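## Task

Take the masking tape roll off the desk and set it on the counter so it rests there without the robot supporting it. Release it and pull away afterward. Every carton on the desk must stay off the floor, and the robot must not topple or finish leaning.

## Robot and tools

Robot: a simulated Rainbow Robotics RB-Y1. It has a wheeled base (two drive wheels, two rear casters; 0.66 m long, 0.58 m wide, front edge 0.10 m ahead of the wheel axle), a bending torso (a leg folding at ankle, knee and hip, plus chest), two 7-joint arms with parallel grippers, and a head with cameras. A loose object may occasionally get nudged by something outside the robot.

Frames: the base frame has its origin on the floor between the drive wheels, x forward, y left, z up. The reported chest, left_hand and right_hand positions use this frame. A hand point sits between its finger pads; the fingers extend along the hand's -z and close along its x. Printed hand positions can be off, more so at long reach. The odometry frame is the base frame at scene start. base_odometry counts wheel turns only, so slipping looks like travel; heading runs -3.142 to 3.142, left positive.

execute_actions: argument actions is a list holding one action, or empty (an empty list only reports state and images). An action may have base, joints, speeds, min_time_s. Argument cameras picks images: head_camera, left_wrist_camera, right_wrist_camera, or all; null or omitted means all, [] means none. The pictures line lists image order. Bad keys or out-of-range values make the whole call rejected with no motion.
- base: exactly one of {"translate_m": d}, a relative straight drive in metres from where the base is now, forward positive, -3 to 3; or {"rotate_rad": d}, a relative turn on the spot in radians, left/counter-clockwise positive, -3.2 to 3.2. No sideways motion. A move needing over 8.667 s is refused.
- joints: absolute target positions keyed by joint name (radians, grippers in metres). Omitted joints may keep driving to earlier targets. Ranges: torso_squat_rad 0 to 1.2 (more lowers the chest); torso_shift_rad -0.3 to 0.6 (positive pushes hips forward); torso_pitch_rad -0.2 to 1.4 (positive leans forward); torso_yaw_rad -1.5 to 1.5 (left positive). Combined torso limits: squat+shift <= 1.52; squat-shift+pitch <= 1.57; shift+0.5 pitch-0.4 squat <= 0.7; shift+0.3 pitch-0.5 squat <= 0.39; violations leave commanded torso joints short and off_target. Per arm (left_/right_ prefix): shoulder_pitch -2.356 to 2.356 (0 hanging, negative raises forward/up/inward); shoulder_roll left 0 to 3.141, right -3.141 to 0 (away from the body lifts sideways); shoulder_yaw -2.094 to 2.094; elbow -2.617 to 0.01 (negative bends); forearm_roll -3.141 to 3.141; wrist_pitch -1.57 to 1.919 (negative tips the hand forward); hand_roll -2.705 to 2.705; gripper_m 0 to 0.1, the gap between pads. Yaw and roll signs are the same on both arms (positive left/counter-clockwise). head_pan_rad -0.523 to 0.523 (left positive); head_tilt_rad -0.35 to 1.57 (positive looks down). Joint tolerance is ±0.02, grippers ±0.004.
- speeds: caps for this action only: translate_m 0.05 to 0.4 m/s, rotate_rad 0.1 to 1.509 rad/s; the maxima are defaults.
- min_time_s: 0.1 to 8, a floor on each arm/head motion's duration. No action runs past 15 s.
Top joint speeds: arms 1 rad/s (wrist joints 1.5), head 1.5, squat and pitch 0.3, shift 0.15, torso yaw 0.6, grippers 0.1 m/s.

wait: seconds 0 to 10; nothing new commanded; returns state and images. zoom_image: camera plus region [x0, y0, x1, y1] in pixels of that camera's latest full image, at most 504x504. finished_scene: scene is the current scene number; ends it for good, so the goal must already hold stably.

Results: base_status and joint_status say how each motion ended. done (base: wheels turned fully, slip possible); off_target (resting short, maybe still pushing); limit_stop_at_<name>; contact_stop (arm or torso hit something firm); time_out; stopped_with_arm (torso halted because an arm hit); limit_stop_at_own_body (self-collision guard stopped it before contact; move that arm or torso apart). After stops the joint holds where it is and forgets its target; a contact_stop, time_out or stopped_with_arm halts the whole group (torso, left arm, or right arm). "joint command not followed" with a cause line means arm targets were withheld (gripper still runs); such joints show not_followed and may be retried later. on_its_own lists uncommanded joints; "held at" is the held target. After a stop, first back the arm off in its own action, then the torso. Special case: if both hands grip one object and the torso contact-stops immediately with nothing blocking, resend every arm joint at its current reading, then the torso again.

Grasping: command a gap at least 0.005 m narrower than the object; off_target is then expected. Each arm carries at most 3 kg; heavy loads held far forward can tip the robot.

Hazards: the base does not stop on collisions and may keep shoving furniture; the bent leg can reach past the base front and may push the robot backward unreported. Never let the arms strike or press each other, fingers included; the collision check skips grippers and palms. Torque at a joint's load limit (shoulders 61.6, elbow 31.6, wrist joints 22 N m) freezes the robot 10 s. Held loads heat motors: warnings from 65 °C, a braking fault at 80 °C with limit_stop_at_motor_heat; resend targets afterward. Avoid drops, slams, knocking cartons off, and hard pushes.

Cameras: head_camera 896x504, wrist cameras 644x364; calibration (K, distortion, T_world_to_cam into base frame) is approximate, with wrist poses least reliable.

Each tool is called after "Call:" by a JSON object that holds its "name" and its "arguments", one argument or row to a line.

## Session

I'll start by checking the current state and camera images.

Call:
{"name": "execute_actions", "arguments": {
  "actions": []
}}

Scene clock: 0.00 s.
base_odometry: x=+0.000 y=+0.000 heading=+0.000 (m, m, rad; odometry frame)
base_status: not commanded
joint_positions: torso_squat_rad=+0.350 torso_shift_rad=+0.000 torso_pitch_rad=+0.001 torso_yaw_rad=+0.001 left_shoulder_pitch_rad=+0.022 left_shoulder_roll_rad=+0.022 left_shoulder_yaw_rad=+0.048 left_elbow_rad=-0.289 left_forearm_roll_rad=+0.009 left_wrist_pitch_rad=+0.032 left_hand_roll_rad=-0.015 left_gripper_m=+0.100 right_shoulder_pitch_rad=-0.001 right_shoulder_roll_rad=-0.012 right_shoulder_yaw_rad=+0.029 right_elbow_rad=-0.222 right_forearm_roll_rad=-0.027 right_wrist_pitch_rad=+0.002 right_hand_roll_rad=+0.013 right_gripper_m=+0.100 head_pan_rad=-0.001 head_tilt_rad=+0.400
joint_status: not commanded
chest: x=-0.2275 y=-0.0002 z=+1.2475 quat_wxyz=(+1.000, +0.000, +0.001, +0.000) (m; base frame)
left_hand: x=-0.1116 y=+0.2439 z=+0.5720 quat_wxyz=(+0.993, +0.015, -0.118, +0.024) (m; base frame)
right_hand: x=-0.1204 y=-0.2258 z=+0.5699 quat_wxyz=(+0.994, -0.003, -0.109, +0.009) (m; base frame)
pictures: head_camera, left_wrist_camera, right_wrist_camera
Images, in order (width x height): head_camera 896x504, left_wrist_camera 644x364, right_wrist_camera 644x364.

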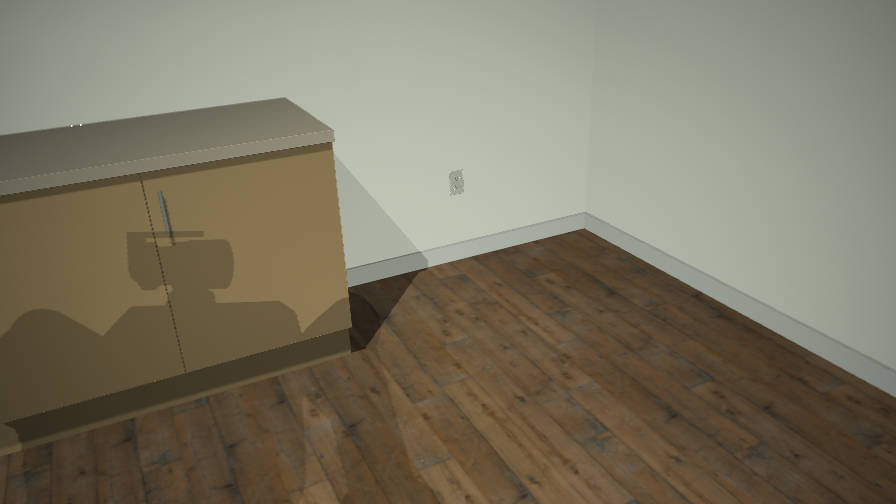

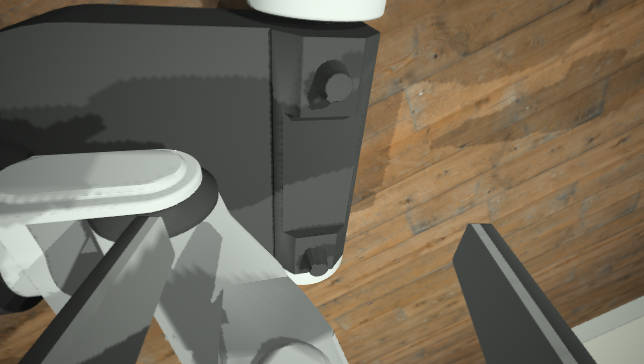

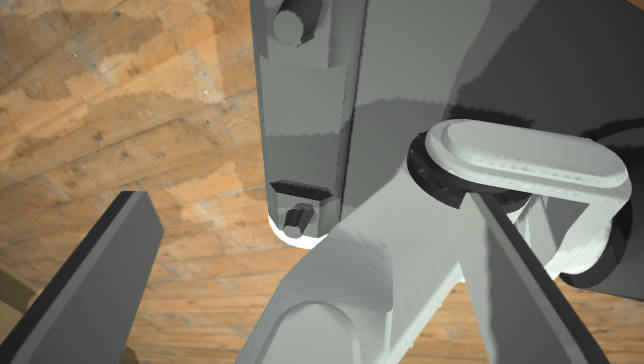

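The counter is ahead-left. I need to find the desk, so I'll scan the room by rotating.

Call:
{"name": "execute_actions", "arguments": {
  "actions": [
    {"base": {"rotate_rad": -1.2}, "joints": {"head_tilt_rad": 0.35}}
  ],
  "cameras": ["head_camera"]
}}

Scene clock: 6.93 s.
base_odometry: x=+0.000 y=+0.000 heading=-1.199 (m, m, rad; odometry frame)
base_status: done
joint_positions: torso_squat_rad=+0.350 torso_shift_rad=+0.000 torso_pitch_rad=+0.001 torso_yaw_rad=+0.001 left_shoulder_pitch_rad=+0.022 left_shoulder_roll_rad=+0.022 left_shoulder_yaw_rad=+0.048 left_elbow_rad=-0.289 left_forearm_roll_rad=+0.009 left_wrist_pitch_rad=+0.032 left_hand_roll_rad=-0.015 left_gripper_m=+0.100 right_shoulder_pitch_rad=-0.001 right_shoulder_roll_rad=-0.012 right_shoulder_yaw_rad=+0.029 right_elbow_rad=-0.222 right_forearm_roll_rad=-0.027 right_wrist_pitch_rad=+0.002 right_hand_roll_rad=+0.013 right_gripper_m=+0.100 head_pan_rad=-0.001 head_tilt_rad=+0.350
joint_status: all done
chest: x=-0.2275 y=-0.0002 z=+1.2475 quat_wxyz=(+1.000, +0.000, +0.001, +0.000) (m; base frame)
left_hand: x=-0.1116 y=+0.2439 z=+0.5720 quat_wxyz=(+0.993, +0.015, -0.118, +0.024) (m; base frame)
right_hand: x=-0.1204 y=-0.2258 z=+0.5699 quat_wxyz=(+0.994, -0.003, -0.109, +0.009) (m; base frame)
pictures: head_camera
camera_calibration (this result's frames):
head_camera: T_world_to_cam=[[0.0176266, -0.999009, -0.040868, 0.0644924], [-0.383345, 0.0309983, -0.923085, 1.31738], [0.923437, 0.0319374, -0.382418, 0.691032], [0, 0, 0, 1]] pos_world=[-0.134252, 0.0015223, 1.48295]
Images, in order (width x height): head_camera 896x504.

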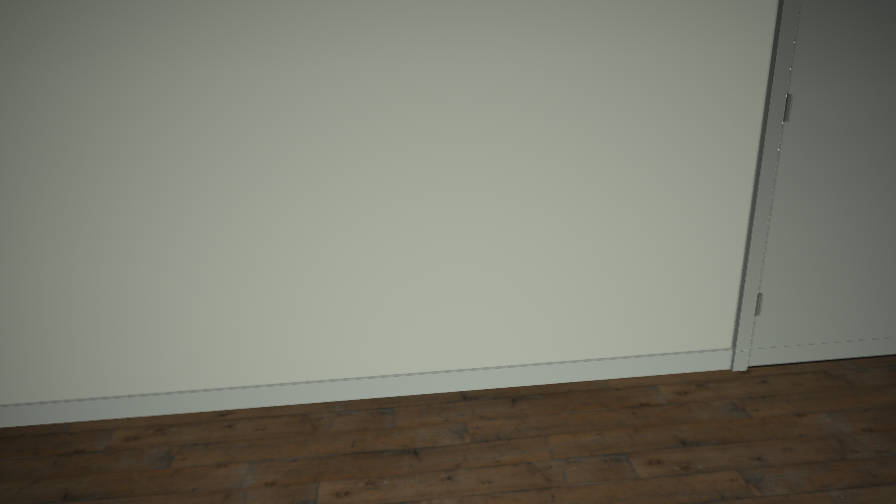

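Call:
{"name": "execute_actions", "arguments": {
  "actions": [
    {"base": {"rotate_rad": -1.2}}
  ],
  "cameras": ["head_camera"]
}}

Scene clock: 12.27 s.
base_odometry: x=+0.000 y=+0.000 heading=-2.399 (m, m, rad; odometry frame)
base_status: done
joint_positions: torso_squat_rad=+0.350 torso_shift_rad=+0.000 torso_pitch_rad=+0.001 torso_yaw_rad=+0.001 left_shoulder_pitch_rad=+0.022 left_shoulder_roll_rad=+0.022 left_shoulder_yaw_rad=+0.048 left_elbow_rad=-0.289 left_forearm_roll_rad=+0.009 left_wrist_pitch_rad=+0.032 left_hand_roll_rad=-0.015 left_gripper_m=+0.100 right_shoulder_pitch_rad=-0.001 right_shoulder_roll_rad=-0.012 right_shoulder_yaw_rad=+0.029 right_elbow_rad=-0.222 right_forearm_roll_rad=-0.027 right_wrist_pitch_rad=+0.002 right_hand_roll_rad=+0.013 right_gripper_m=+0.100 head_pan_rad=-0.001 head_tilt_rad=+0.350
joint_status: not commanded
chest: x=-0.2275 y=-0.0002 z=+1.2475 quat_wxyz=(+1.000, +0.000, +0.001, +0.000) (m; base frame)
left_hand: x=-0.1116 y=+0.2439 z=+0.5720 quat_wxyz=(+0.993, +0.015, -0.118, +0.024) (m; base frame)
right_hand: x=-0.1204 y=-0.2258 z=+0.5699 quat_wxyz=(+0.994, -0.003, -0.109, +0.009) (m; base frame)
pictures: head_camera
camera_calibration (this result's frames):
head_camera: T_world_to_cam=[[0.0176264, -0.999009, -0.0408722, 0.0644934], [-0.383344, 0.0310023, -0.923085, 1.31738], [0.923437, 0.0319388, -0.382418, 0.691031], [0, 0, 0, 1]] pos_world=[-0.134252, 0.0015171, 1.48295]
Images, in order (width x height): head_camera 896x504.

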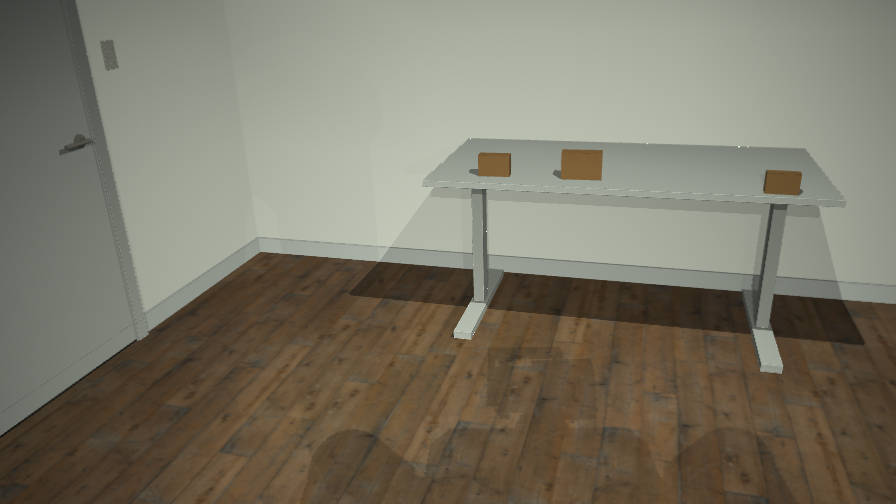

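I've found the desk, with three cartons on it. I'll zoom in to locate the tape.

Call:
{"name": "zoom_image", "arguments": {
  "camera": "head_camera",
  "region": [420, 100, 860, 240]
}}

Region (420, 100, 860, 240) of head_camera's 896x504 image, scaled by 1.145, with more detail than that image has; it fills the top 160 rows of this view, and the rest is white.

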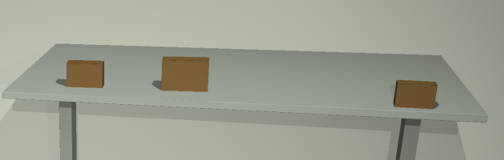

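The tape isn't visible, so it's probably hidden behind a carton. I'll turn square to the desk and drive closer.

Call:
{"name": "execute_actions", "arguments": {
  "actions": [
    {"base": {"rotate_rad": -0.266}}
  ],
  "cameras": []
}}

Call:
{"name": "execute_actions", "arguments": {
  "actions": [
    {"base": {"translate_m": 1.6}, "joints": {"head_tilt_rad": 0.6}}
  ],
  "cameras": ["head_camera"]
}}

Scene clock: 45.37 s.
base_odometry: x=+0.000 y=+0.001 heading=-2.664 (m, m, rad; odometry frame)
base_status: done
joint_positions: torso_squat_rad=+0.350 torso_shift_rad=+0.000 torso_pitch_rad=+0.001 torso_yaw_rad=+0.001 left_shoulder_pitch_rad=+0.022 left_shoulder_roll_rad=+0.022 left_shoulder_yaw_rad=+0.048 left_elbow_rad=-0.289 left_forearm_roll_rad=+0.009 left_wrist_pitch_rad=+0.032 left_hand_roll_rad=-0.015 left_gripper_m=+0.100 right_shoulder_pitch_rad=-0.001 right_shoulder_roll_rad=-0.012 right_shoulder_yaw_rad=+0.029 right_elbow_rad=-0.222 right_forearm_roll_rad=-0.027 right_wrist_pitch_rad=+0.002 right_hand_roll_rad=+0.013 right_gripper_m=+0.100 head_pan_rad=-0.001 head_tilt_rad=+0.350
joint_status: not commanded
chest: x=-0.2275 y=-0.0002 z=+1.2475 quat_wxyz=(+1.000, +0.000, +0.001, +0.000) (m; base frame)
left_hand: x=-0.1116 y=+0.2439 z=+0.5720 quat_wxyz=(+0.993, +0.015, -0.118, +0.024) (m; base frame)
right_hand: x=-0.1204 y=-0.2258 z=+0.5699 quat_wxyz=(+0.994, -0.003, -0.109, +0.009) (m; base frame)
pictures: none
No camera images: the call's "cameras" was empty. Leave "cameras" out to get every camera's image.

Scene clock: 50.90 s.
base_odometry: x=-1.422 y=-0.734 heading=-2.665 (m, m, rad; odometry frame)
base_status: done
joint_positions: torso_squat_rad=+0.350 torso_shift_rad=+0.000 torso_pitch_rad=+0.001 torso_yaw_rad=+0.001 left_shoulder_pitch_rad=+0.022 left_shoulder_roll_rad=+0.022 left_shoulder_yaw_rad=+0.048 left_elbow_rad=-0.289 left_forearm_roll_rad=+0.009 left_wrist_pitch_rad=+0.032 left_hand_roll_rad=-0.015 left_gripper_m=+0.100 right_shoulder_pitch_rad=-0.001 right_shoulder_roll_rad=-0.012 right_shoulder_yaw_rad=+0.029 right_elbow_rad=-0.222 right_forearm_roll_rad=-0.027 right_wrist_pitch_rad=+0.002 right_hand_roll_rad=+0.013 right_gripper_m=+0.100 head_pan_rad=-0.001 head_tilt_rad=+0.600
joint_status: all done
chest: x=-0.2275 y=-0.0002 z=+1.2475 quat_wxyz=(+1.000, +0.000, +0.001, +0.000) (m; base frame)
left_hand: x=-0.1115 y=+0.2439 z=+0.5720 quat_wxyz=(+0.993, +0.015, -0.118, +0.024) (m; base frame)
right_hand: x=-0.1204 y=-0.2258 z=+0.5699 quat_wxyz=(+0.994, -0.003, -0.109, +0.009) (m; base frame)
pictures: head_camera
camera_calibration (this result's frames):
head_camera: T_world_to_cam=[[0.00699553, -0.999013, -0.0438579, 0.0666451], [-0.59981, 0.0309008, -0.799545, 1.09415], [0.800112, 0.0318996, -0.599002, 0.979178], [0, 0, 0, 1]] pos_world=[-0.127635, 0.00153382, 1.46427]
Images, in order (width x height): head_camera 896x504.

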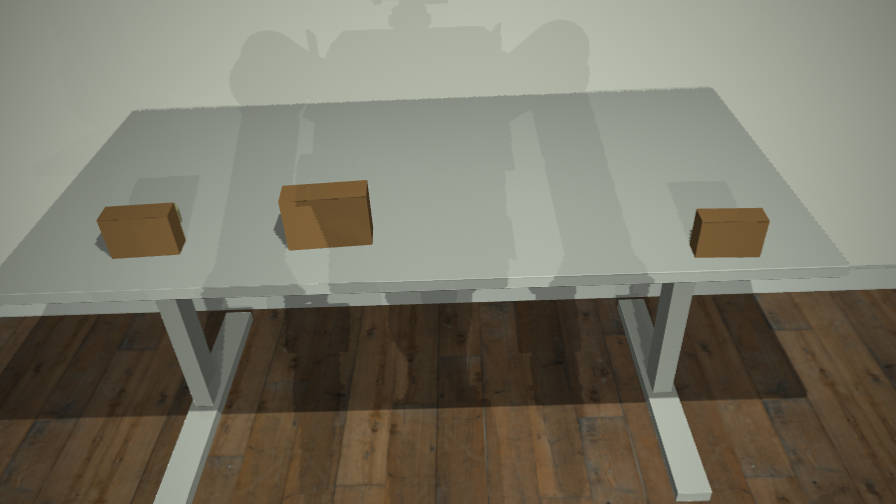

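Call:
{"name": "zoom_image", "arguments": {
  "camera": "head_camera",
  "region": [60, 150, 400, 290]
}}

Region (60, 150, 400, 290) of head_camera's 896x504 image, scaled by 1.482, with more detail than that image has; it fills the top 208 rows of this view, and the rest is white.

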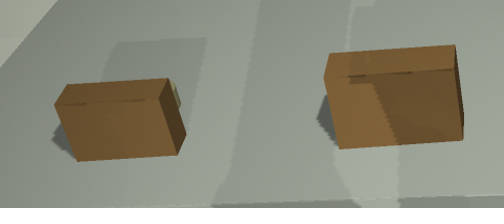

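Call:
{"name": "zoom_image", "arguments": {
  "camera": "head_camera",
  "region": [140, 180, 220, 240]
}}

Region (140, 180, 220, 240) of head_camera's 896x504 image, scaled by 6.300, with more detail than that image has; it fills the top 378 rows of this view, and the rest is white.

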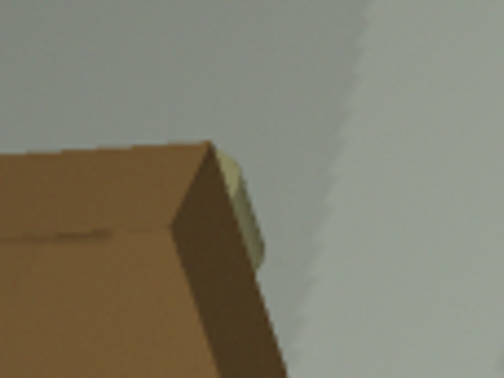

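The beige sliver behind the left carton looks like the tape roll. I'll approach diagonally to see behind the carton.

Call:
{"name": "execute_actions", "arguments": {
  "actions": [
    {"base": {"rotate_rad": 0.4}}
  ],
  "cameras": []
}}

Call:
{"name": "execute_actions", "arguments": {
  "actions": [
    {"base": {"translate_m": 0.5}, "joints": {"head_tilt_rad": 0.75, "head_pan_rad": 0.15, "torso_pitch_rad": 0.3}}
  ],
  "cameras": ["head_camera"]
}}

Scene clock: 172.57 s.
base_odometry: x=-1.421 y=-0.734 heading=-2.266 (m, m, rad; odometry frame)
base_status: done
joint_positions: torso_squat_rad=+0.350 torso_shift_rad=+0.000 torso_pitch_rad=+0.001 torso_yaw_rad=+0.001 left_shoulder_pitch_rad=+0.022 left_shoulder_roll_rad=+0.022 left_shoulder_yaw_rad=+0.048 left_elbow_rad=-0.289 left_forearm_roll_rad=+0.009 left_wrist_pitch_rad=+0.032 left_hand_roll_rad=-0.015 left_gripper_m=+0.100 right_shoulder_pitch_rad=-0.001 right_shoulder_roll_rad=-0.012 right_shoulder_yaw_rad=+0.029 right_elbow_rad=-0.222 right_forearm_roll_rad=-0.027 right_wrist_pitch_rad=+0.002 right_hand_roll_rad=+0.013 right_gripper_m=+0.100 head_pan_rad=-0.001 head_tilt_rad=+0.600
joint_status: not commanded
chest: x=-0.2275 y=-0.0002 z=+1.2475 quat_wxyz=(+1.000, +0.000, +0.001, +0.000) (m; base frame)
left_hand: x=-0.1115 y=+0.2439 z=+0.5720 quat_wxyz=(+0.993, +0.015, -0.118, +0.024) (m; base frame)
right_hand: x=-0.1204 y=-0.2258 z=+0.5699 quat_wxyz=(+0.994, -0.003, -0.109, +0.009) (m; base frame)
pictures: none
No camera images: the call's "cameras" was empty. Leave "cameras" out to get every camera's image.

Scene clock: 175.27 s.
base_odometry: x=-1.741 y=-1.118 heading=-2.265 (m, m, rad; odometry frame)
base_status: done
joint_positions: torso_squat_rad=+0.350 torso_shift_rad=+0.000 torso_pitch_rad=+0.300 torso_yaw_rad=+0.001 left_shoulder_pitch_rad=+0.022 left_shoulder_roll_rad=+0.022 left_shoulder_yaw_rad=+0.048 left_elbow_rad=-0.289 left_forearm_roll_rad=+0.009 left_wrist_pitch_rad=+0.032 left_hand_roll_rad=-0.015 left_gripper_m=+0.100 right_shoulder_pitch_rad=-0.001 right_shoulder_roll_rad=-0.012 right_shoulder_yaw_rad=+0.029 right_elbow_rad=-0.222 right_forearm_roll_rad=-0.027 right_wrist_pitch_rad=+0.002 right_hand_roll_rad=+0.013 right_gripper_m=+0.100 head_pan_rad=+0.150 head_tilt_rad=+0.750
joint_status: all done
chest: x=-0.1364 y=-0.0002 z=+1.2337 quat_wxyz=(+0.989, +0.000, +0.149, +0.000) (m; base frame)
left_hand: x=-0.2245 y=+0.2439 z=+0.5540 quat_wxyz=(+0.999, +0.018, +0.032, +0.021) (m; base frame)
right_hand: x=-0.2335 y=-0.2258 z=+0.5546 quat_wxyz=(+0.999, -0.002, +0.040, +0.009) (m; base frame)
pictures: head_camera
camera_calibration (this result's frames):
head_camera: T_world_to_cam=[[0.130454, -0.987645, -0.0868235, 0.132167], [-0.884052, -0.0762331, -0.46113, 0.664152], [0.448815, 0.136913, -0.883074, 1.22562], [0, 0, 0, 1]] pos_world=[0.0198262, 0.0133611, 1.40005]
Images, in order (width x height): head_camera 896x504.

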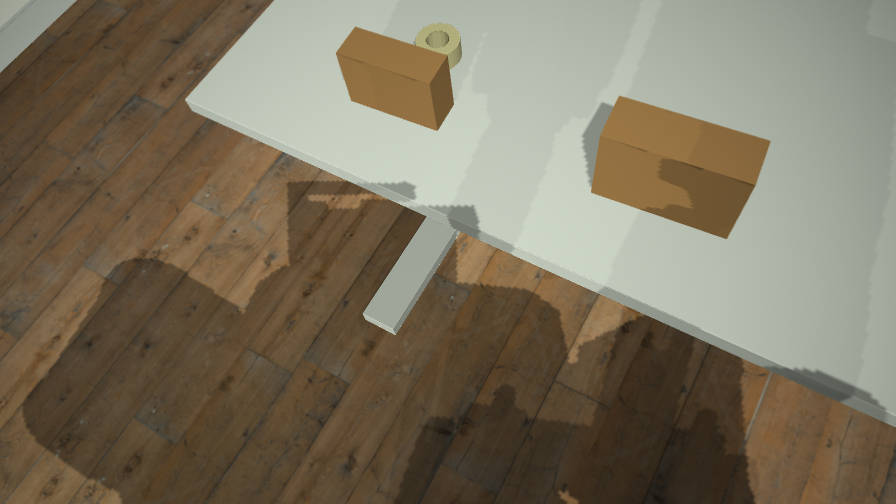

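The tape roll is now visible, lying flat behind the left carton. I'll zoom in for detail.

Call:
{"name": "zoom_image", "arguments": {
  "camera": "head_camera",
  "region": [320, 0, 500, 140]
}}

Region (320, 0, 500, 140) of head_camera's 896x504 image, scaled by 2.800, with more detail than that image has.

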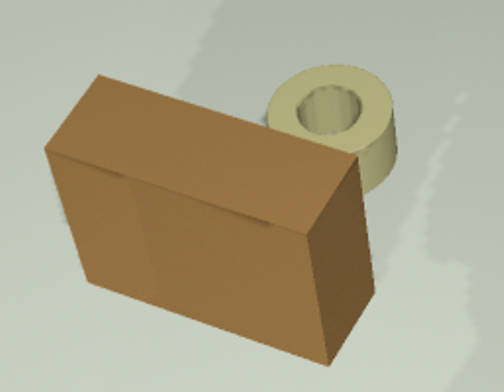

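The tape is a small ring about 5–6 cm across, sitting roughly 3 cm behind the carton. I'll grasp it from above with the left arm, closing the fingers parallel to the carton's back face and keeping the wrist camera on the side away from the carton. First I'll move to the pre-grasp pose and check my kinematic model against the reported hand pose.

Call:
{"name": "execute_actions", "arguments": {
  "actions": [
    {"joints": {"torso_pitch_rad": 0.5, "left_shoulder_pitch_rad": -1.473, "left_shoulder_roll_rad": 0.973, "left_shoulder_yaw_rad": -1.208, "left_elbow_rad": -1.564, "left_forearm_roll_rad": 1.282, "left_wrist_pitch_rad": 1.309, "left_hand_roll_rad": -0.942, "head_tilt_rad": 0.6, "head_pan_rad": 0.2}, "min_time_s": 2}
  ],
  "cameras": ["head_camera", "left_wrist_camera"]
}}

Scene clock: 297.57 s.
base_odometry: x=-1.741 y=-1.118 heading=-2.265 (m, m, rad; odometry frame)
base_status: not commanded
joint_positions: torso_squat_rad=+0.350 torso_shift_rad=+0.000 torso_pitch_rad=+0.500 torso_yaw_rad=+0.001 left_shoulder_pitch_rad=-1.473 left_shoulder_roll_rad=+0.973 left_shoulder_yaw_rad=-1.208 left_elbow_rad=-1.564 left_forearm_roll_rad=+1.282 left_wrist_pitch_rad=+1.309 left_hand_roll_rad=-0.942 left_gripper_m=+0.100 right_shoulder_pitch_rad=-0.001 right_shoulder_roll_rad=-0.012 right_shoulder_yaw_rad=+0.029 right_elbow_rad=-0.222 right_forearm_roll_rad=-0.027 right_wrist_pitch_rad=+0.002 right_hand_roll_rad=+0.013 right_gripper_m=+0.100 head_pan_rad=+0.200 head_tilt_rad=+0.600
joint_status: all done
chest: x=-0.0796 y=-0.0002 z=+1.2097 quat_wxyz=(+0.969, +0.000, +0.247, +0.001) (m; base frame)
left_hand: x=+0.3446 y=+0.1643 z=+0.8901 quat_wxyz=(+0.566, +0.000, +0.000, -0.825) (m; base frame)
right_hand: x=-0.3096 y=-0.2258 z=+0.5633 quat_wxyz=(+0.990, -0.001, +0.139, +0.009) (m; base frame)
pictures: head_camera, left_wrist_camera
camera_calibration (this result's frames):
head_camera: T_world_to_cam=[[0.159758, -0.977572, -0.137226, 0.184657], [-0.904028, -0.0890486, -0.418096, 0.666785], [0.396499, 0.19085, -0.897978, 1.16823], [0, 0, 0, 1]] pos_world=[0.110089, 0.016934, 1.35317]
left_wrist_camera: T_world_to_cam=[[-0.319871, -0.947397, 0.0109996, 0.252569], [-0.757318, 0.262636, 0.597906, -0.271626], [-0.569344, 0.182922, -0.801491, 0.963912], [0, 0, 0, 1]] pos_world=[0.42388, 0.134301, 0.932195]
Images, in order (width x height): head_camera 896x504, left_wrist_camera 644x364.

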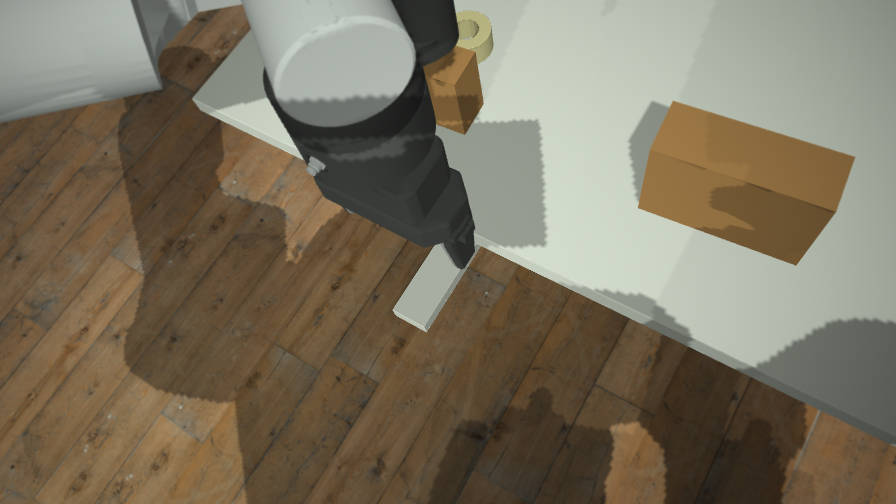

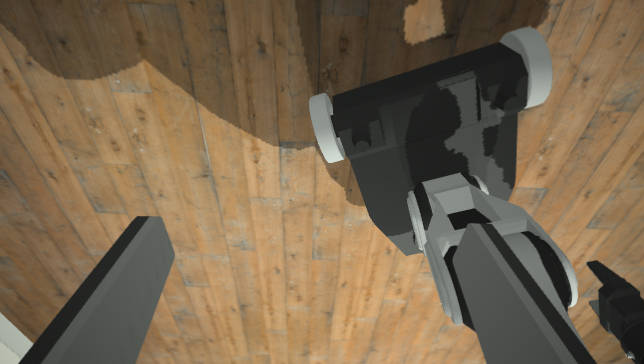

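The reported hand pose matches my prediction. Next I'll drive forward so the hand passes over the carton and ends up above the tape.

Call:
{"name": "execute_actions", "arguments": {
  "actions": [
    {"base": {"translate_m": 0.3}, "speeds": {"translate_m": 0.2}, "joints": {"head_tilt_rad": 0.7, "head_pan_rad": 0.25}}
  ],
  "cameras": ["head_camera", "left_wrist_camera"]
}}

Scene clock: 304.60 s.
base_odometry: x=-1.933 y=-1.348 heading=-2.264 (m, m, rad; odometry frame)
base_status: done
joint_positions: torso_squat_rad=+0.350 torso_shift_rad=+0.000 torso_pitch_rad=+0.500 torso_yaw_rad=+0.001 left_shoulder_pitch_rad=-1.473 left_shoulder_roll_rad=+0.973 left_shoulder_yaw_rad=-1.208 left_elbow_rad=-1.564 left_forearm_roll_rad=+1.282 left_wrist_pitch_rad=+1.309 left_hand_roll_rad=-0.942 left_gripper_m=+0.100 right_shoulder_pitch_rad=-0.001 right_shoulder_roll_rad=-0.012 right_shoulder_yaw_rad=+0.029 right_elbow_rad=-0.222 right_forearm_roll_rad=-0.027 right_wrist_pitch_rad=+0.002 right_hand_roll_rad=+0.013 right_gripper_m=+0.100 head_pan_rad=+0.250 head_tilt_rad=+0.700
joint_status: all done
chest: x=-0.0796 y=-0.0002 z=+1.2096 quat_wxyz=(+0.969, +0.000, +0.247, +0.001) (m; base frame)
left_hand: x=+0.3446 y=+0.1643 z=+0.8901 quat_wxyz=(+0.566, +0.000, +0.000, -0.825) (m; base frame)
right_hand: x=-0.3096 y=-0.2258 z=+0.5633 quat_wxyz=(+0.990, -0.001, +0.139, +0.009) (m; base frame)
pictures: head_camera, left_wrist_camera
camera_calibration (this result's frames):
head_camera: T_world_to_cam=[[0.198459, -0.967147, -0.158871, 0.21304], [-0.934245, -0.137665, -0.328989, 0.545334], [0.29631, 0.213715, -0.930874, 1.21703], [0, 0, 0, 1]] pos_world=[0.106576, 0.0210155, 1.34616]
left_wrist_camera: T_world_to_cam=[[-0.319985, -0.94736, 0.0108964, 0.252697], [-0.757321, 0.262673, 0.597886, -0.271646], [-0.569276, 0.183062, -0.801507, 0.963898], [0, 0, 0, 1]] pos_world=[0.42386, 0.134296, 0.932231]
Images, in order (width x height): head_camera 896x504, left_wrist_camera 644x364.

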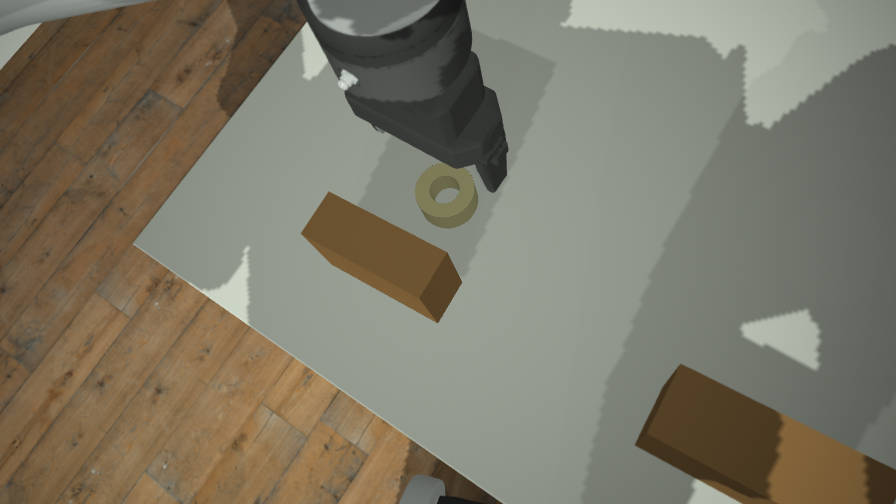

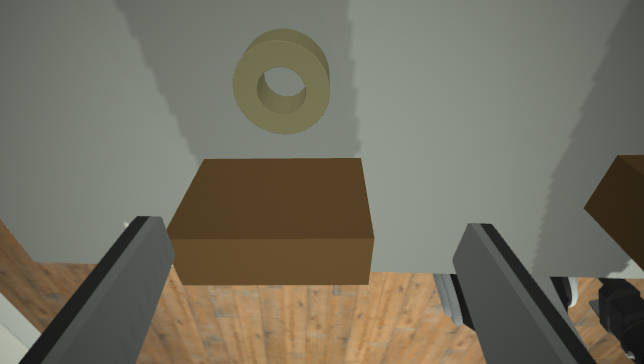

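The wrist camera now shows both the tape and the carton, so I'll zoom in to measure them.

Call:
{"name": "zoom_image", "arguments": {
  "camera": "left_wrist_camera",
  "region": [150, 0, 450, 300]
}}

Region (150, 0, 450, 300) of left_wrist_camera's 644x364 image, scaled by 1.680, with more detail than that image has.

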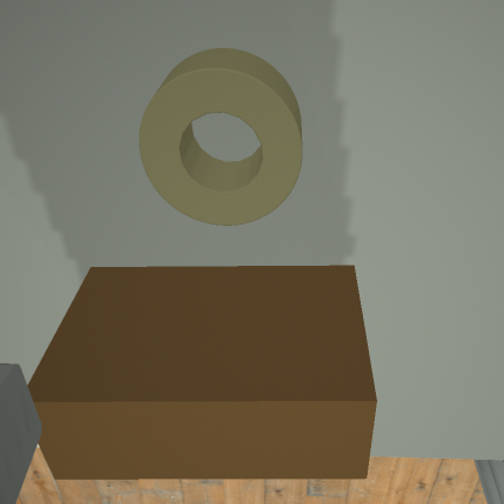

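Call:
{"name": "zoom_image", "arguments": {
  "camera": "head_camera",
  "region": [290, 130, 530, 330]
}}

Region (290, 130, 530, 330) of head_camera's 896x504 image, scaled by 2.100, with more detail than that image has.

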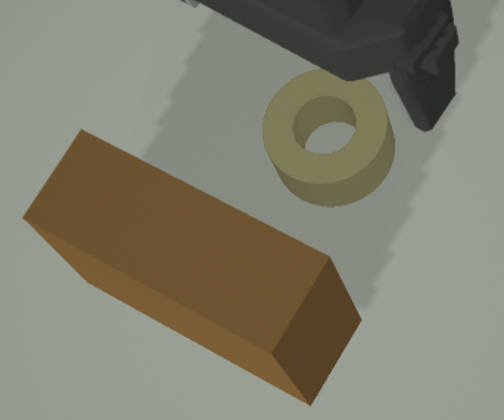

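Triangulating from both cameras puts the tape's top centre at about (0.363, 0.178, 0.74), roughly 2 cm from the hand's current xy. I'll lean in a little more and lower the hand to just above the tape.

Call:
{"name": "execute_actions", "arguments": {
  "actions": [
    {"joints": {"torso_pitch_rad": 0.6, "left_shoulder_pitch_rad": -1.420, "left_shoulder_roll_rad": 0.944, "left_shoulder_yaw_rad": -1.217, "left_elbow_rad": -1.461, "left_forearm_roll_rad": 1.170, "left_wrist_pitch_rad": 1.182, "left_hand_roll_rad": -0.989, "head_tilt_rad": 0.6}, "min_time_s": 1.5}
  ],
  "cameras": ["head_camera", "left_wrist_camera"]
}}

Scene clock: 415.10 s.
base_odometry: x=-1.933 y=-1.348 heading=-2.264 (m, m, rad; odometry frame)
base_status: not commanded
joint_positions: torso_squat_rad=+0.350 torso_shift_rad=+0.000 torso_pitch_rad=+0.600 torso_yaw_rad=+0.001 left_shoulder_pitch_rad=-1.421 left_shoulder_roll_rad=+0.944 left_shoulder_yaw_rad=-1.217 left_elbow_rad=-1.461 left_forearm_roll_rad=+1.170 left_wrist_pitch_rad=+1.182 left_hand_roll_rad=-0.989 left_gripper_m=+0.100 right_shoulder_pitch_rad=-0.001 right_shoulder_roll_rad=-0.012 right_shoulder_yaw_rad=+0.029 right_elbow_rad=-0.222 right_forearm_roll_rad=-0.027 right_wrist_pitch_rad=+0.002 right_hand_roll_rad=+0.013 right_gripper_m=+0.100 head_pan_rad=+0.250 head_tilt_rad=+0.600
joint_status: all done
chest: x=-0.0533 y=-0.0002 z=+1.1935 quat_wxyz=(+0.955, +0.000, +0.295, +0.001) (m; base frame)
left_hand: x=+0.3627 y=+0.1798 z=+0.8001 quat_wxyz=(+0.566, +0.000, +0.000, -0.824) (m; base frame)
right_hand: x=-0.3466 y=-0.2258 z=+0.5734 quat_wxyz=(+0.982, -0.001, +0.189, +0.009) (m; base frame)
pictures: head_camera, left_wrist_camera
camera_calibration (this result's frames):
head_camera: T_world_to_cam=[[0.18542, -0.966048, -0.179919, 0.22949], [-0.936938, -0.118604, -0.328756, 0.575342], [0.296255, 0.229531, -0.927118, 1.17296], [0, 0, 0, 1]] pos_world=[0.149012, 0.0207065, 1.31791]
left_wrist_camera: T_world_to_cam=[[-0.319362, -0.947575, 0.0104955, 0.27432], [-0.75785, 0.262037, 0.597495, -0.207532], [-0.568921, 0.182863, -0.801804, 0.899369], [0, 0, 0, 1]] pos_world=[0.441999, 0.149858, 0.842237]
Images, in order (width x height): head_camera 896x504, left_wrist_camera 644x364.

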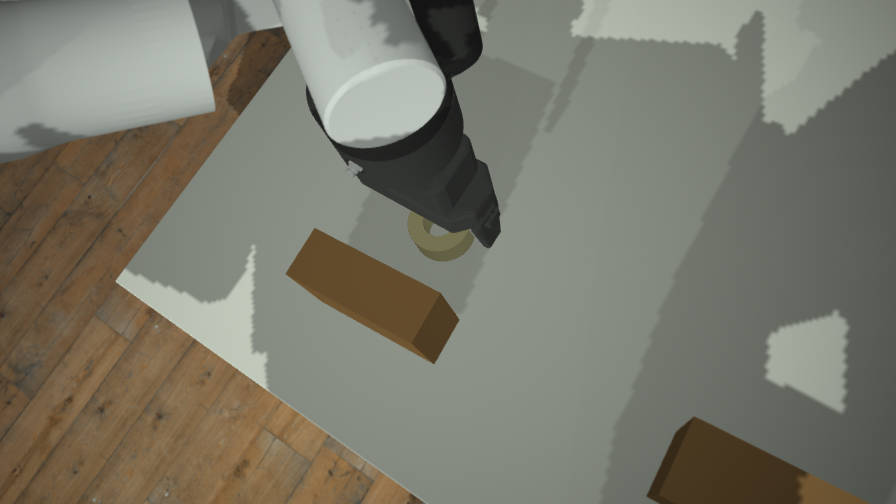

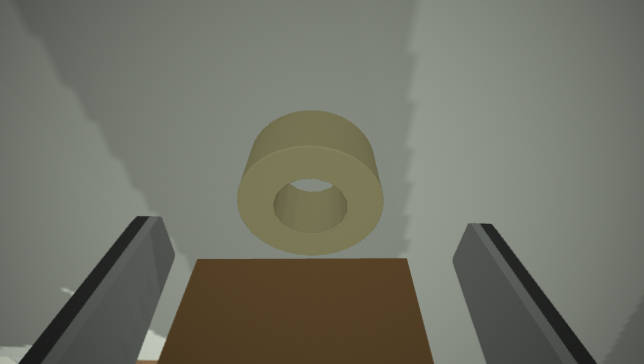

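The tape is centred between the fingers. I'll descend slowly to just above grasp height.

Call:
{"name": "execute_actions", "arguments": {
  "actions": [
    {"joints": {"left_shoulder_pitch_rad": -1.382, "left_shoulder_roll_rad": 0.8405, "left_shoulder_yaw_rad": -1.247, "left_elbow_rad": -1.279, "left_forearm_roll_rad": 1.1475, "left_wrist_pitch_rad": 1.086, "left_hand_roll_rad": -1.058}, "min_time_s": 1.2}
  ],
  "cameras": ["head_camera", "left_wrist_camera"]
}}

Scene clock: 425.83 s.
base_odometry: x=-1.933 y=-1.348 heading=-2.264 (m, m, rad; odometry frame)
base_status: not commanded
joint_positions: torso_squat_rad=+0.350 torso_shift_rad=+0.000 torso_pitch_rad=+0.600 torso_yaw_rad=+0.001 left_shoulder_pitch_rad=-1.382 left_shoulder_roll_rad=+0.841 left_shoulder_yaw_rad=-1.247 left_elbow_rad=-1.279 left_forearm_roll_rad=+1.148 left_wrist_pitch_rad=+1.086 left_hand_roll_rad=-1.058 left_gripper_m=+0.100 right_shoulder_pitch_rad=-0.001 right_shoulder_roll_rad=-0.012 right_shoulder_yaw_rad=+0.029 right_elbow_rad=-0.222 right_forearm_roll_rad=-0.027 right_wrist_pitch_rad=+0.002 right_hand_roll_rad=+0.013 right_gripper_m=+0.100 head_pan_rad=+0.250 head_tilt_rad=+0.600
joint_status: all done
chest: x=-0.0533 y=-0.0002 z=+1.1935 quat_wxyz=(+0.955, +0.000, +0.295, +0.001) (m; base frame)
left_hand: x=+0.3637 y=+0.1789 z=+0.7548 quat_wxyz=(+0.566, -0.001, +0.000, -0.824) (m; base frame)
right_hand: x=-0.3466 y=-0.2258 z=+0.5734 quat_wxyz=(+0.982, -0.001, +0.189, +0.009) (m; base frame)
pictures: head_camera, left_wrist_camera
camera_calibration (this result's frames):
head_camera: T_world_to_cam=[[0.18542, -0.966048, -0.179919, 0.22949], [-0.936937, -0.118604, -0.328758, 0.575344], [0.296257, 0.229531, -0.927118, 1.17296], [0, 0, 0, 1]] pos_world=[0.149013, 0.0207064, 1.31791]
left_wrist_camera: T_world_to_cam=[[-0.318527, -0.947824, 0.0130298, 0.272036], [-0.757571, 0.262805, 0.597511, -0.179813], [-0.56976, 0.180452, -0.801755, 0.864467], [0, 0, 0, 1]] pos_world=[0.442969, 0.149102, 0.796986]
Images, in order (width x height): head_camera 896x504, left_wrist_camera 644x364.

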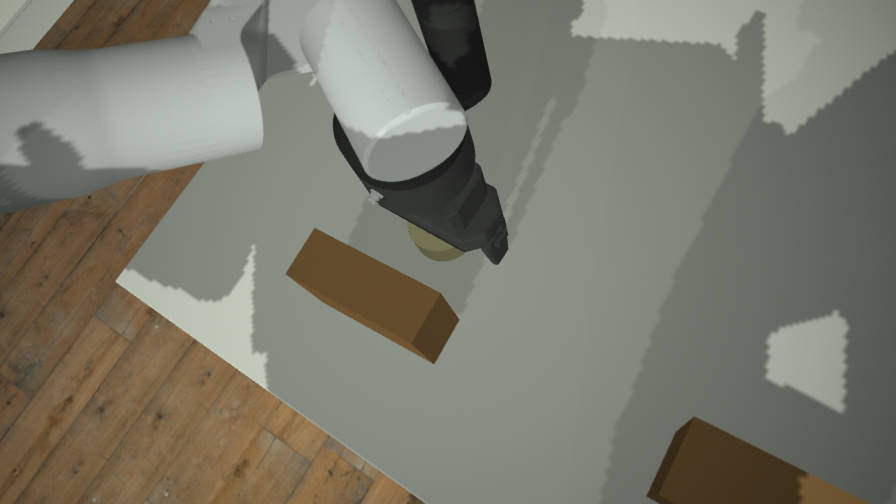

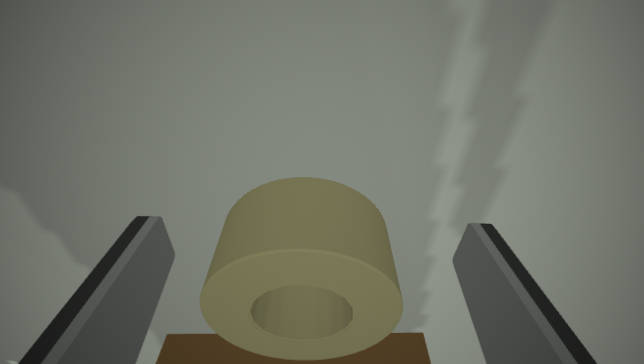

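By my estimate the fingertips extend about 4 cm below the hand point, so they're already just above the desk with the tape between them. I'll close the gripper here.

Call:
{"name": "execute_actions", "arguments": {
  "actions": [
    {"joints": {"left_gripper_m": 0.04}}
  ],
  "cameras": ["left_wrist_camera"]
}}

Scene clock: 438.20 s.
base_odometry: x=-1.933 y=-1.348 heading=-2.264 (m, m, rad; odometry frame)
base_status: not commanded
joint_positions: torso_squat_rad=+0.350 torso_shift_rad=+0.000 torso_pitch_rad=+0.600 torso_yaw_rad=+0.001 left_shoulder_pitch_rad=-1.382 left_shoulder_roll_rad=+0.841 left_shoulder_yaw_rad=-1.247 left_elbow_rad=-1.279 left_forearm_roll_rad=+1.148 left_wrist_pitch_rad=+1.086 left_hand_roll_rad=-1.058 left_gripper_m=+0.057 right_shoulder_pitch_rad=-0.001 right_shoulder_roll_rad=-0.012 right_shoulder_yaw_rad=+0.029 right_elbow_rad=-0.222 right_forearm_roll_rad=-0.027 right_wrist_pitch_rad=+0.002 right_hand_roll_rad=+0.013 right_gripper_m=+0.100 head_pan_rad=+0.250 head_tilt_rad=+0.600
joint_status: left_gripper_m off_target (ended at +0.057, target +0.040)
chest: x=-0.0533 y=-0.0002 z=+1.1935 quat_wxyz=(+0.955, +0.000, +0.295, +0.001) (m; base frame)
left_hand: x=+0.3637 y=+0.1789 z=+0.7548 quat_wxyz=(+0.566, -0.001, +0.000, -0.824) (m; base frame)
right_hand: x=-0.3466 y=-0.2258 z=+0.5734 quat_wxyz=(+0.982, -0.001, +0.189, +0.009) (m; base frame)
pictures: left_wrist_camera
camera_calibration (this result's frames):
left_wrist_camera: T_world_to_cam=[[-0.318523, -0.947826, 0.0130245, 0.272042], [-0.757576, 0.262799, 0.597507, -0.179805], [-0.569756, 0.180453, -0.801758, 0.864469], [0, 0, 0, 1]] pos_world=[0.442971, 0.149105, 0.796986]
Images, in order (width x height): left_wrist_camera 644x364.

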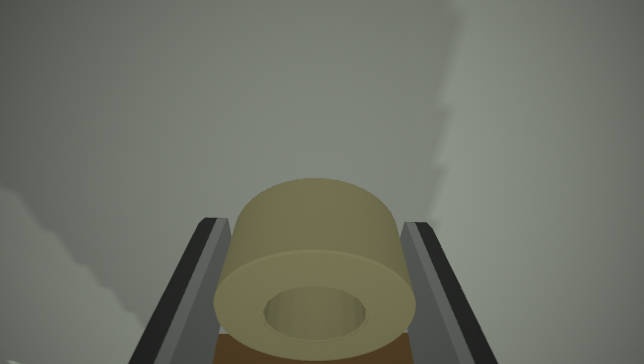

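The gripper has the tape at a width of 0.057 m. I'll lift it clear of the carton.

Call:
{"name": "execute_actions", "arguments": {
  "actions": [
    {"joints": {"torso_pitch_rad": 0.5, "left_shoulder_pitch_rad": -1.473, "left_shoulder_roll_rad": 0.973, "left_shoulder_yaw_rad": -1.208, "left_elbow_rad": -1.564, "left_forearm_roll_rad": 1.282, "left_wrist_pitch_rad": 1.309, "left_hand_roll_rad": -0.942, "left_gripper_m": 0.04}, "min_time_s": 1.2}
  ],
  "cameras": ["head_camera", "left_wrist_camera"]
}}

Scene clock: 471.27 s.
base_odometry: x=-1.933 y=-1.348 heading=-2.264 (m, m, rad; odometry frame)
base_status: not commanded
joint_positions: torso_squat_rad=+0.350 torso_shift_rad=+0.000 torso_pitch_rad=+0.500 torso_yaw_rad=+0.001 left_shoulder_pitch_rad=-1.473 left_shoulder_roll_rad=+0.973 left_shoulder_yaw_rad=-1.208 left_elbow_rad=-1.564 left_forearm_roll_rad=+1.282 left_wrist_pitch_rad=+1.309 left_hand_roll_rad=-0.942 left_gripper_m=+0.057 right_shoulder_pitch_rad=-0.001 right_shoulder_roll_rad=-0.012 right_shoulder_yaw_rad=+0.029 right_elbow_rad=-0.222 right_forearm_roll_rad=-0.027 right_wrist_pitch_rad=+0.002 right_hand_roll_rad=+0.013 right_gripper_m=+0.100 head_pan_rad=+0.250 head_tilt_rad=+0.600
joint_status: left_gripper_m off_target (ended at +0.057, target +0.040); the others done
chest: x=-0.0796 y=-0.0002 z=+1.2096 quat_wxyz=(+0.969, +0.000, +0.247, +0.001) (m; base frame)
left_hand: x=+0.3444 y=+0.1644 z=+0.8899 quat_wxyz=(+0.566, +0.000, +0.001, -0.825) (m; base frame)
right_hand: x=-0.3097 y=-0.2258 z=+0.5633 quat_wxyz=(+0.990, -0.001, +0.139, +0.009) (m; base frame)
pictures: head_camera, left_wrist_camera
camera_calibration (this result's frames):
head_camera: T_world_to_cam=[[0.202413, -0.966054, -0.160525, 0.215177], [-0.899469, -0.118574, -0.42059, 0.670003], [0.387279, 0.22952, -0.892936, 1.16165], [0, 0, 0, 1]] pos_world=[0.10921, 0.0206949, 1.35362]
left_wrist_camera: T_world_to_cam=[[-0.320174, -0.947298, 0.0107041, 0.252952], [-0.756977, 0.262609, 0.59835, -0.27221], [-0.569627, 0.183473, -0.801164, 0.963324], [0, 0, 0, 1]] pos_world=[0.423667, 0.134361, 0.931949]
Images, in order (width x height): head_camera 896x504, left_wrist_camera 644x364.

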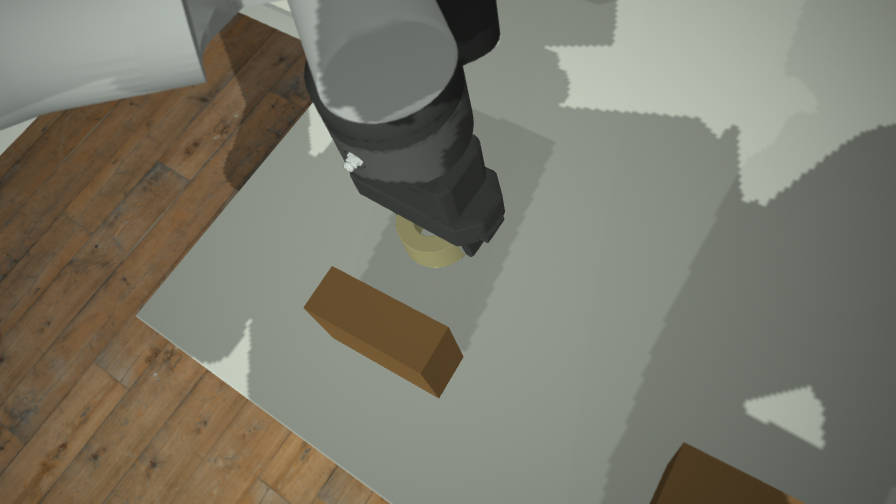

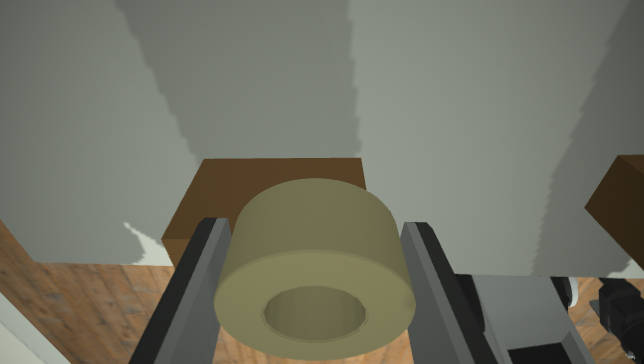

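The tape is lifted and still held. Now I'll back away from the desk.

Call:
{"name": "execute_actions", "arguments": {
  "actions": [
    {"base": {"translate_m": -0.4}, "joints": {"left_gripper_m": 0.04}}
  ],
  "cameras": []
}}

Scene clock: 476.93 s.
base_odometry: x=-1.677 y=-1.041 heading=-2.263 (m, m, rad; odometry frame)
base_status: done
joint_positions: torso_squat_rad=+0.350 torso_shift_rad=+0.000 torso_pitch_rad=+0.500 torso_yaw_rad=+0.001 left_shoulder_pitch_rad=-1.473 left_shoulder_roll_rad=+0.973 left_shoulder_yaw_rad=-1.208 left_elbow_rad=-1.564 left_forearm_roll_rad=+1.282 left_wrist_pitch_rad=+1.309 left_hand_roll_rad=-0.942 left_gripper_m=+0.057 right_shoulder_pitch_rad=-0.001 right_shoulder_roll_rad=-0.012 right_shoulder_yaw_rad=+0.029 right_elbow_rad=-0.221 right_forearm_roll_rad=-0.027 right_wrist_pitch_rad=+0.002 right_hand_roll_rad=+0.013 right_gripper_m=+0.100 head_pan_rad=+0.250 head_tilt_rad=+0.600
joint_status: left_gripper_m off_target (ended at +0.057, target +0.040)
chest: x=-0.0797 y=-0.0002 z=+1.2097 quat_wxyz=(+0.969, +0.000, +0.247, +0.001) (m; base frame)
left_hand: x=+0.3445 y=+0.1643 z=+0.8900 quat_wxyz=(+0.566, +0.000, +0.001, -0.825) (m; base frame)
right_hand: x=-0.3097 y=-0.2258 z=+0.5634 quat_wxyz=(+0.990, -0.001, +0.139, +0.009) (m; base frame)
pictures: none
No camera images: the call's "cameras" was empty. Leave "cameras" out to get every camera's image.

Call:
{"name": "execute_actions", "arguments": {
  "actions": [
    {"base": {"rotate_rad": 2.72}, "joints": {"left_gripper_m": 0.04, "head_pan_rad": 0.0, "head_tilt_rad": 0.0}}
  ],
  "cameras": ["head_camera"]
}}

Scene clock: 487.17 s.
base_odometry: x=-1.677 y=-1.041 heading=+0.456 (m, m, rad; odometry frame)
base_status: done
joint_positions: torso_squat_rad=+0.350 torso_shift_rad=+0.000 torso_pitch_rad=+0.500 torso_yaw_rad=+0.001 left_shoulder_pitch_rad=-1.473 left_shoulder_roll_rad=+0.973 left_shoulder_yaw_rad=-1.208 left_elbow_rad=-1.564 left_forearm_roll_rad=+1.282 left_wrist_pitch_rad=+1.309 left_hand_roll_rad=-0.942 left_gripper_m=+0.057 right_shoulder_pitch_rad=-0.001 right_shoulder_roll_rad=-0.012 right_shoulder_yaw_rad=+0.029 right_elbow_rad=-0.221 right_forearm_roll_rad=-0.027 right_wrist_pitch_rad=+0.002 right_hand_roll_rad=+0.013 right_gripper_m=+0.100 head_pan_rad=+0.000 head_tilt_rad=+0.000
joint_status: left_gripper_m off_target (ended at +0.057, target +0.040); the others done
chest: x=-0.0797 y=-0.0002 z=+1.2097 quat_wxyz=(+0.969, +0.000, +0.247, +0.001) (m; base frame)
left_hand: x=+0.3445 y=+0.1644 z=+0.8901 quat_wxyz=(+0.566, +0.000, +0.001, -0.825) (m; base frame)
right_hand: x=-0.3097 y=-0.2258 z=+0.5634 quat_wxyz=(+0.990, -0.001, +0.139, +0.009) (m; base frame)
pictures: head_camera
camera_calibration (this result's frames):
head_camera: T_world_to_cam=[[0.0119502, -0.998982, -0.0434898, 0.0610604], [-0.515793, 0.0311016, -0.856149, 1.25513], [0.85663, 0.0326628, -0.514896, 0.625287], [0, 0, 0, 1]] pos_world=[0.11102, 0.00153792, 1.3992]
Images, in order (width x height): head_camera 896x504.

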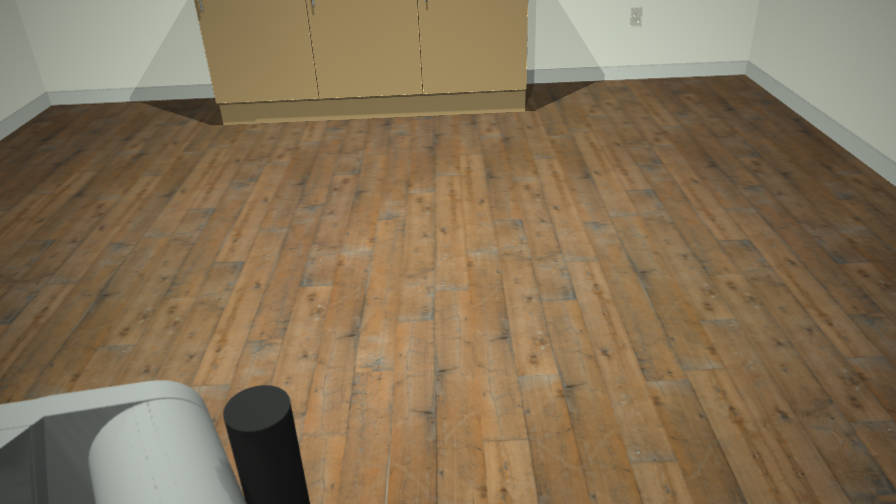

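The path to the counter is clear, so I'll drive forward.

Call:
{"name": "execute_actions", "arguments": {
  "actions": [
    {"base": {"translate_m": 2.9}, "joints": {"left_gripper_m": 0.04, "torso_squat_rad": 0.15}}
  ],
  "cameras": ["head_camera"]
}}

Scene clock: 499.00 s.
base_odometry: x=+0.925 y=+0.238 heading=+0.457 (m, m, rad; odometry frame)
base_status: done
joint_positions: torso_squat_rad=+0.150 torso_shift_rad=+0.000 torso_pitch_rad=+0.500 torso_yaw_rad=+0.001 left_shoulder_pitch_rad=-1.473 left_shoulder_roll_rad=+0.973 left_shoulder_yaw_rad=-1.208 left_elbow_rad=-1.564 left_forearm_roll_rad=+1.282 left_wrist_pitch_rad=+1.309 left_hand_roll_rad=-0.942 left_gripper_m=+0.057 right_shoulder_pitch_rad=-0.001 right_shoulder_roll_rad=-0.012 right_shoulder_yaw_rad=+0.029 right_elbow_rad=-0.221 right_forearm_roll_rad=-0.027 right_wrist_pitch_rad=+0.002 right_hand_roll_rad=+0.013 right_gripper_m=+0.100 head_pan_rad=+0.000 head_tilt_rad=+0.000
joint_status: left_gripper_m off_target (ended at +0.057, target +0.040); the others done
chest: x=-0.0796 y=-0.0002 z=+1.2442 quat_wxyz=(+0.969, +0.000, +0.247, +0.001) (m; base frame)
left_hand: x=+0.3446 y=+0.1644 z=+0.9245 quat_wxyz=(+0.566, +0.000, +0.001, -0.825) (m; base frame)
right_hand: x=-0.3098 y=-0.2258 z=+0.5979 quat_wxyz=(+0.990, -0.001, +0.140, +0.009) (m; base frame)
pictures: head_camera
camera_calibration (this result's frames):
head_camera: T_world_to_cam=[[0.011939, -0.998982, -0.0434929, 0.0625518], [-0.516013, 0.0311016, -0.856016, 1.28457], [0.856497, 0.0326629, -0.515117, 0.643219], [0, 0, 0, 1]] pos_world=[0.111192, 0.00152666, 1.43366]
Images, in order (width x height): head_camera 896x504.

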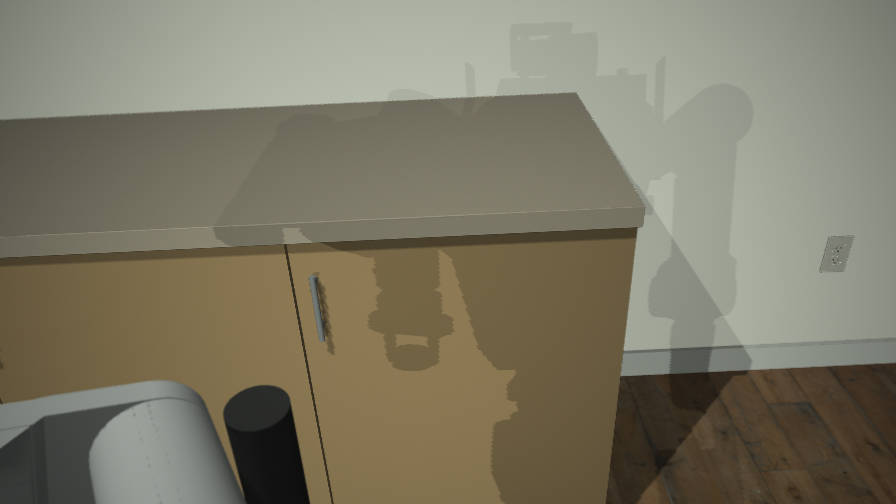

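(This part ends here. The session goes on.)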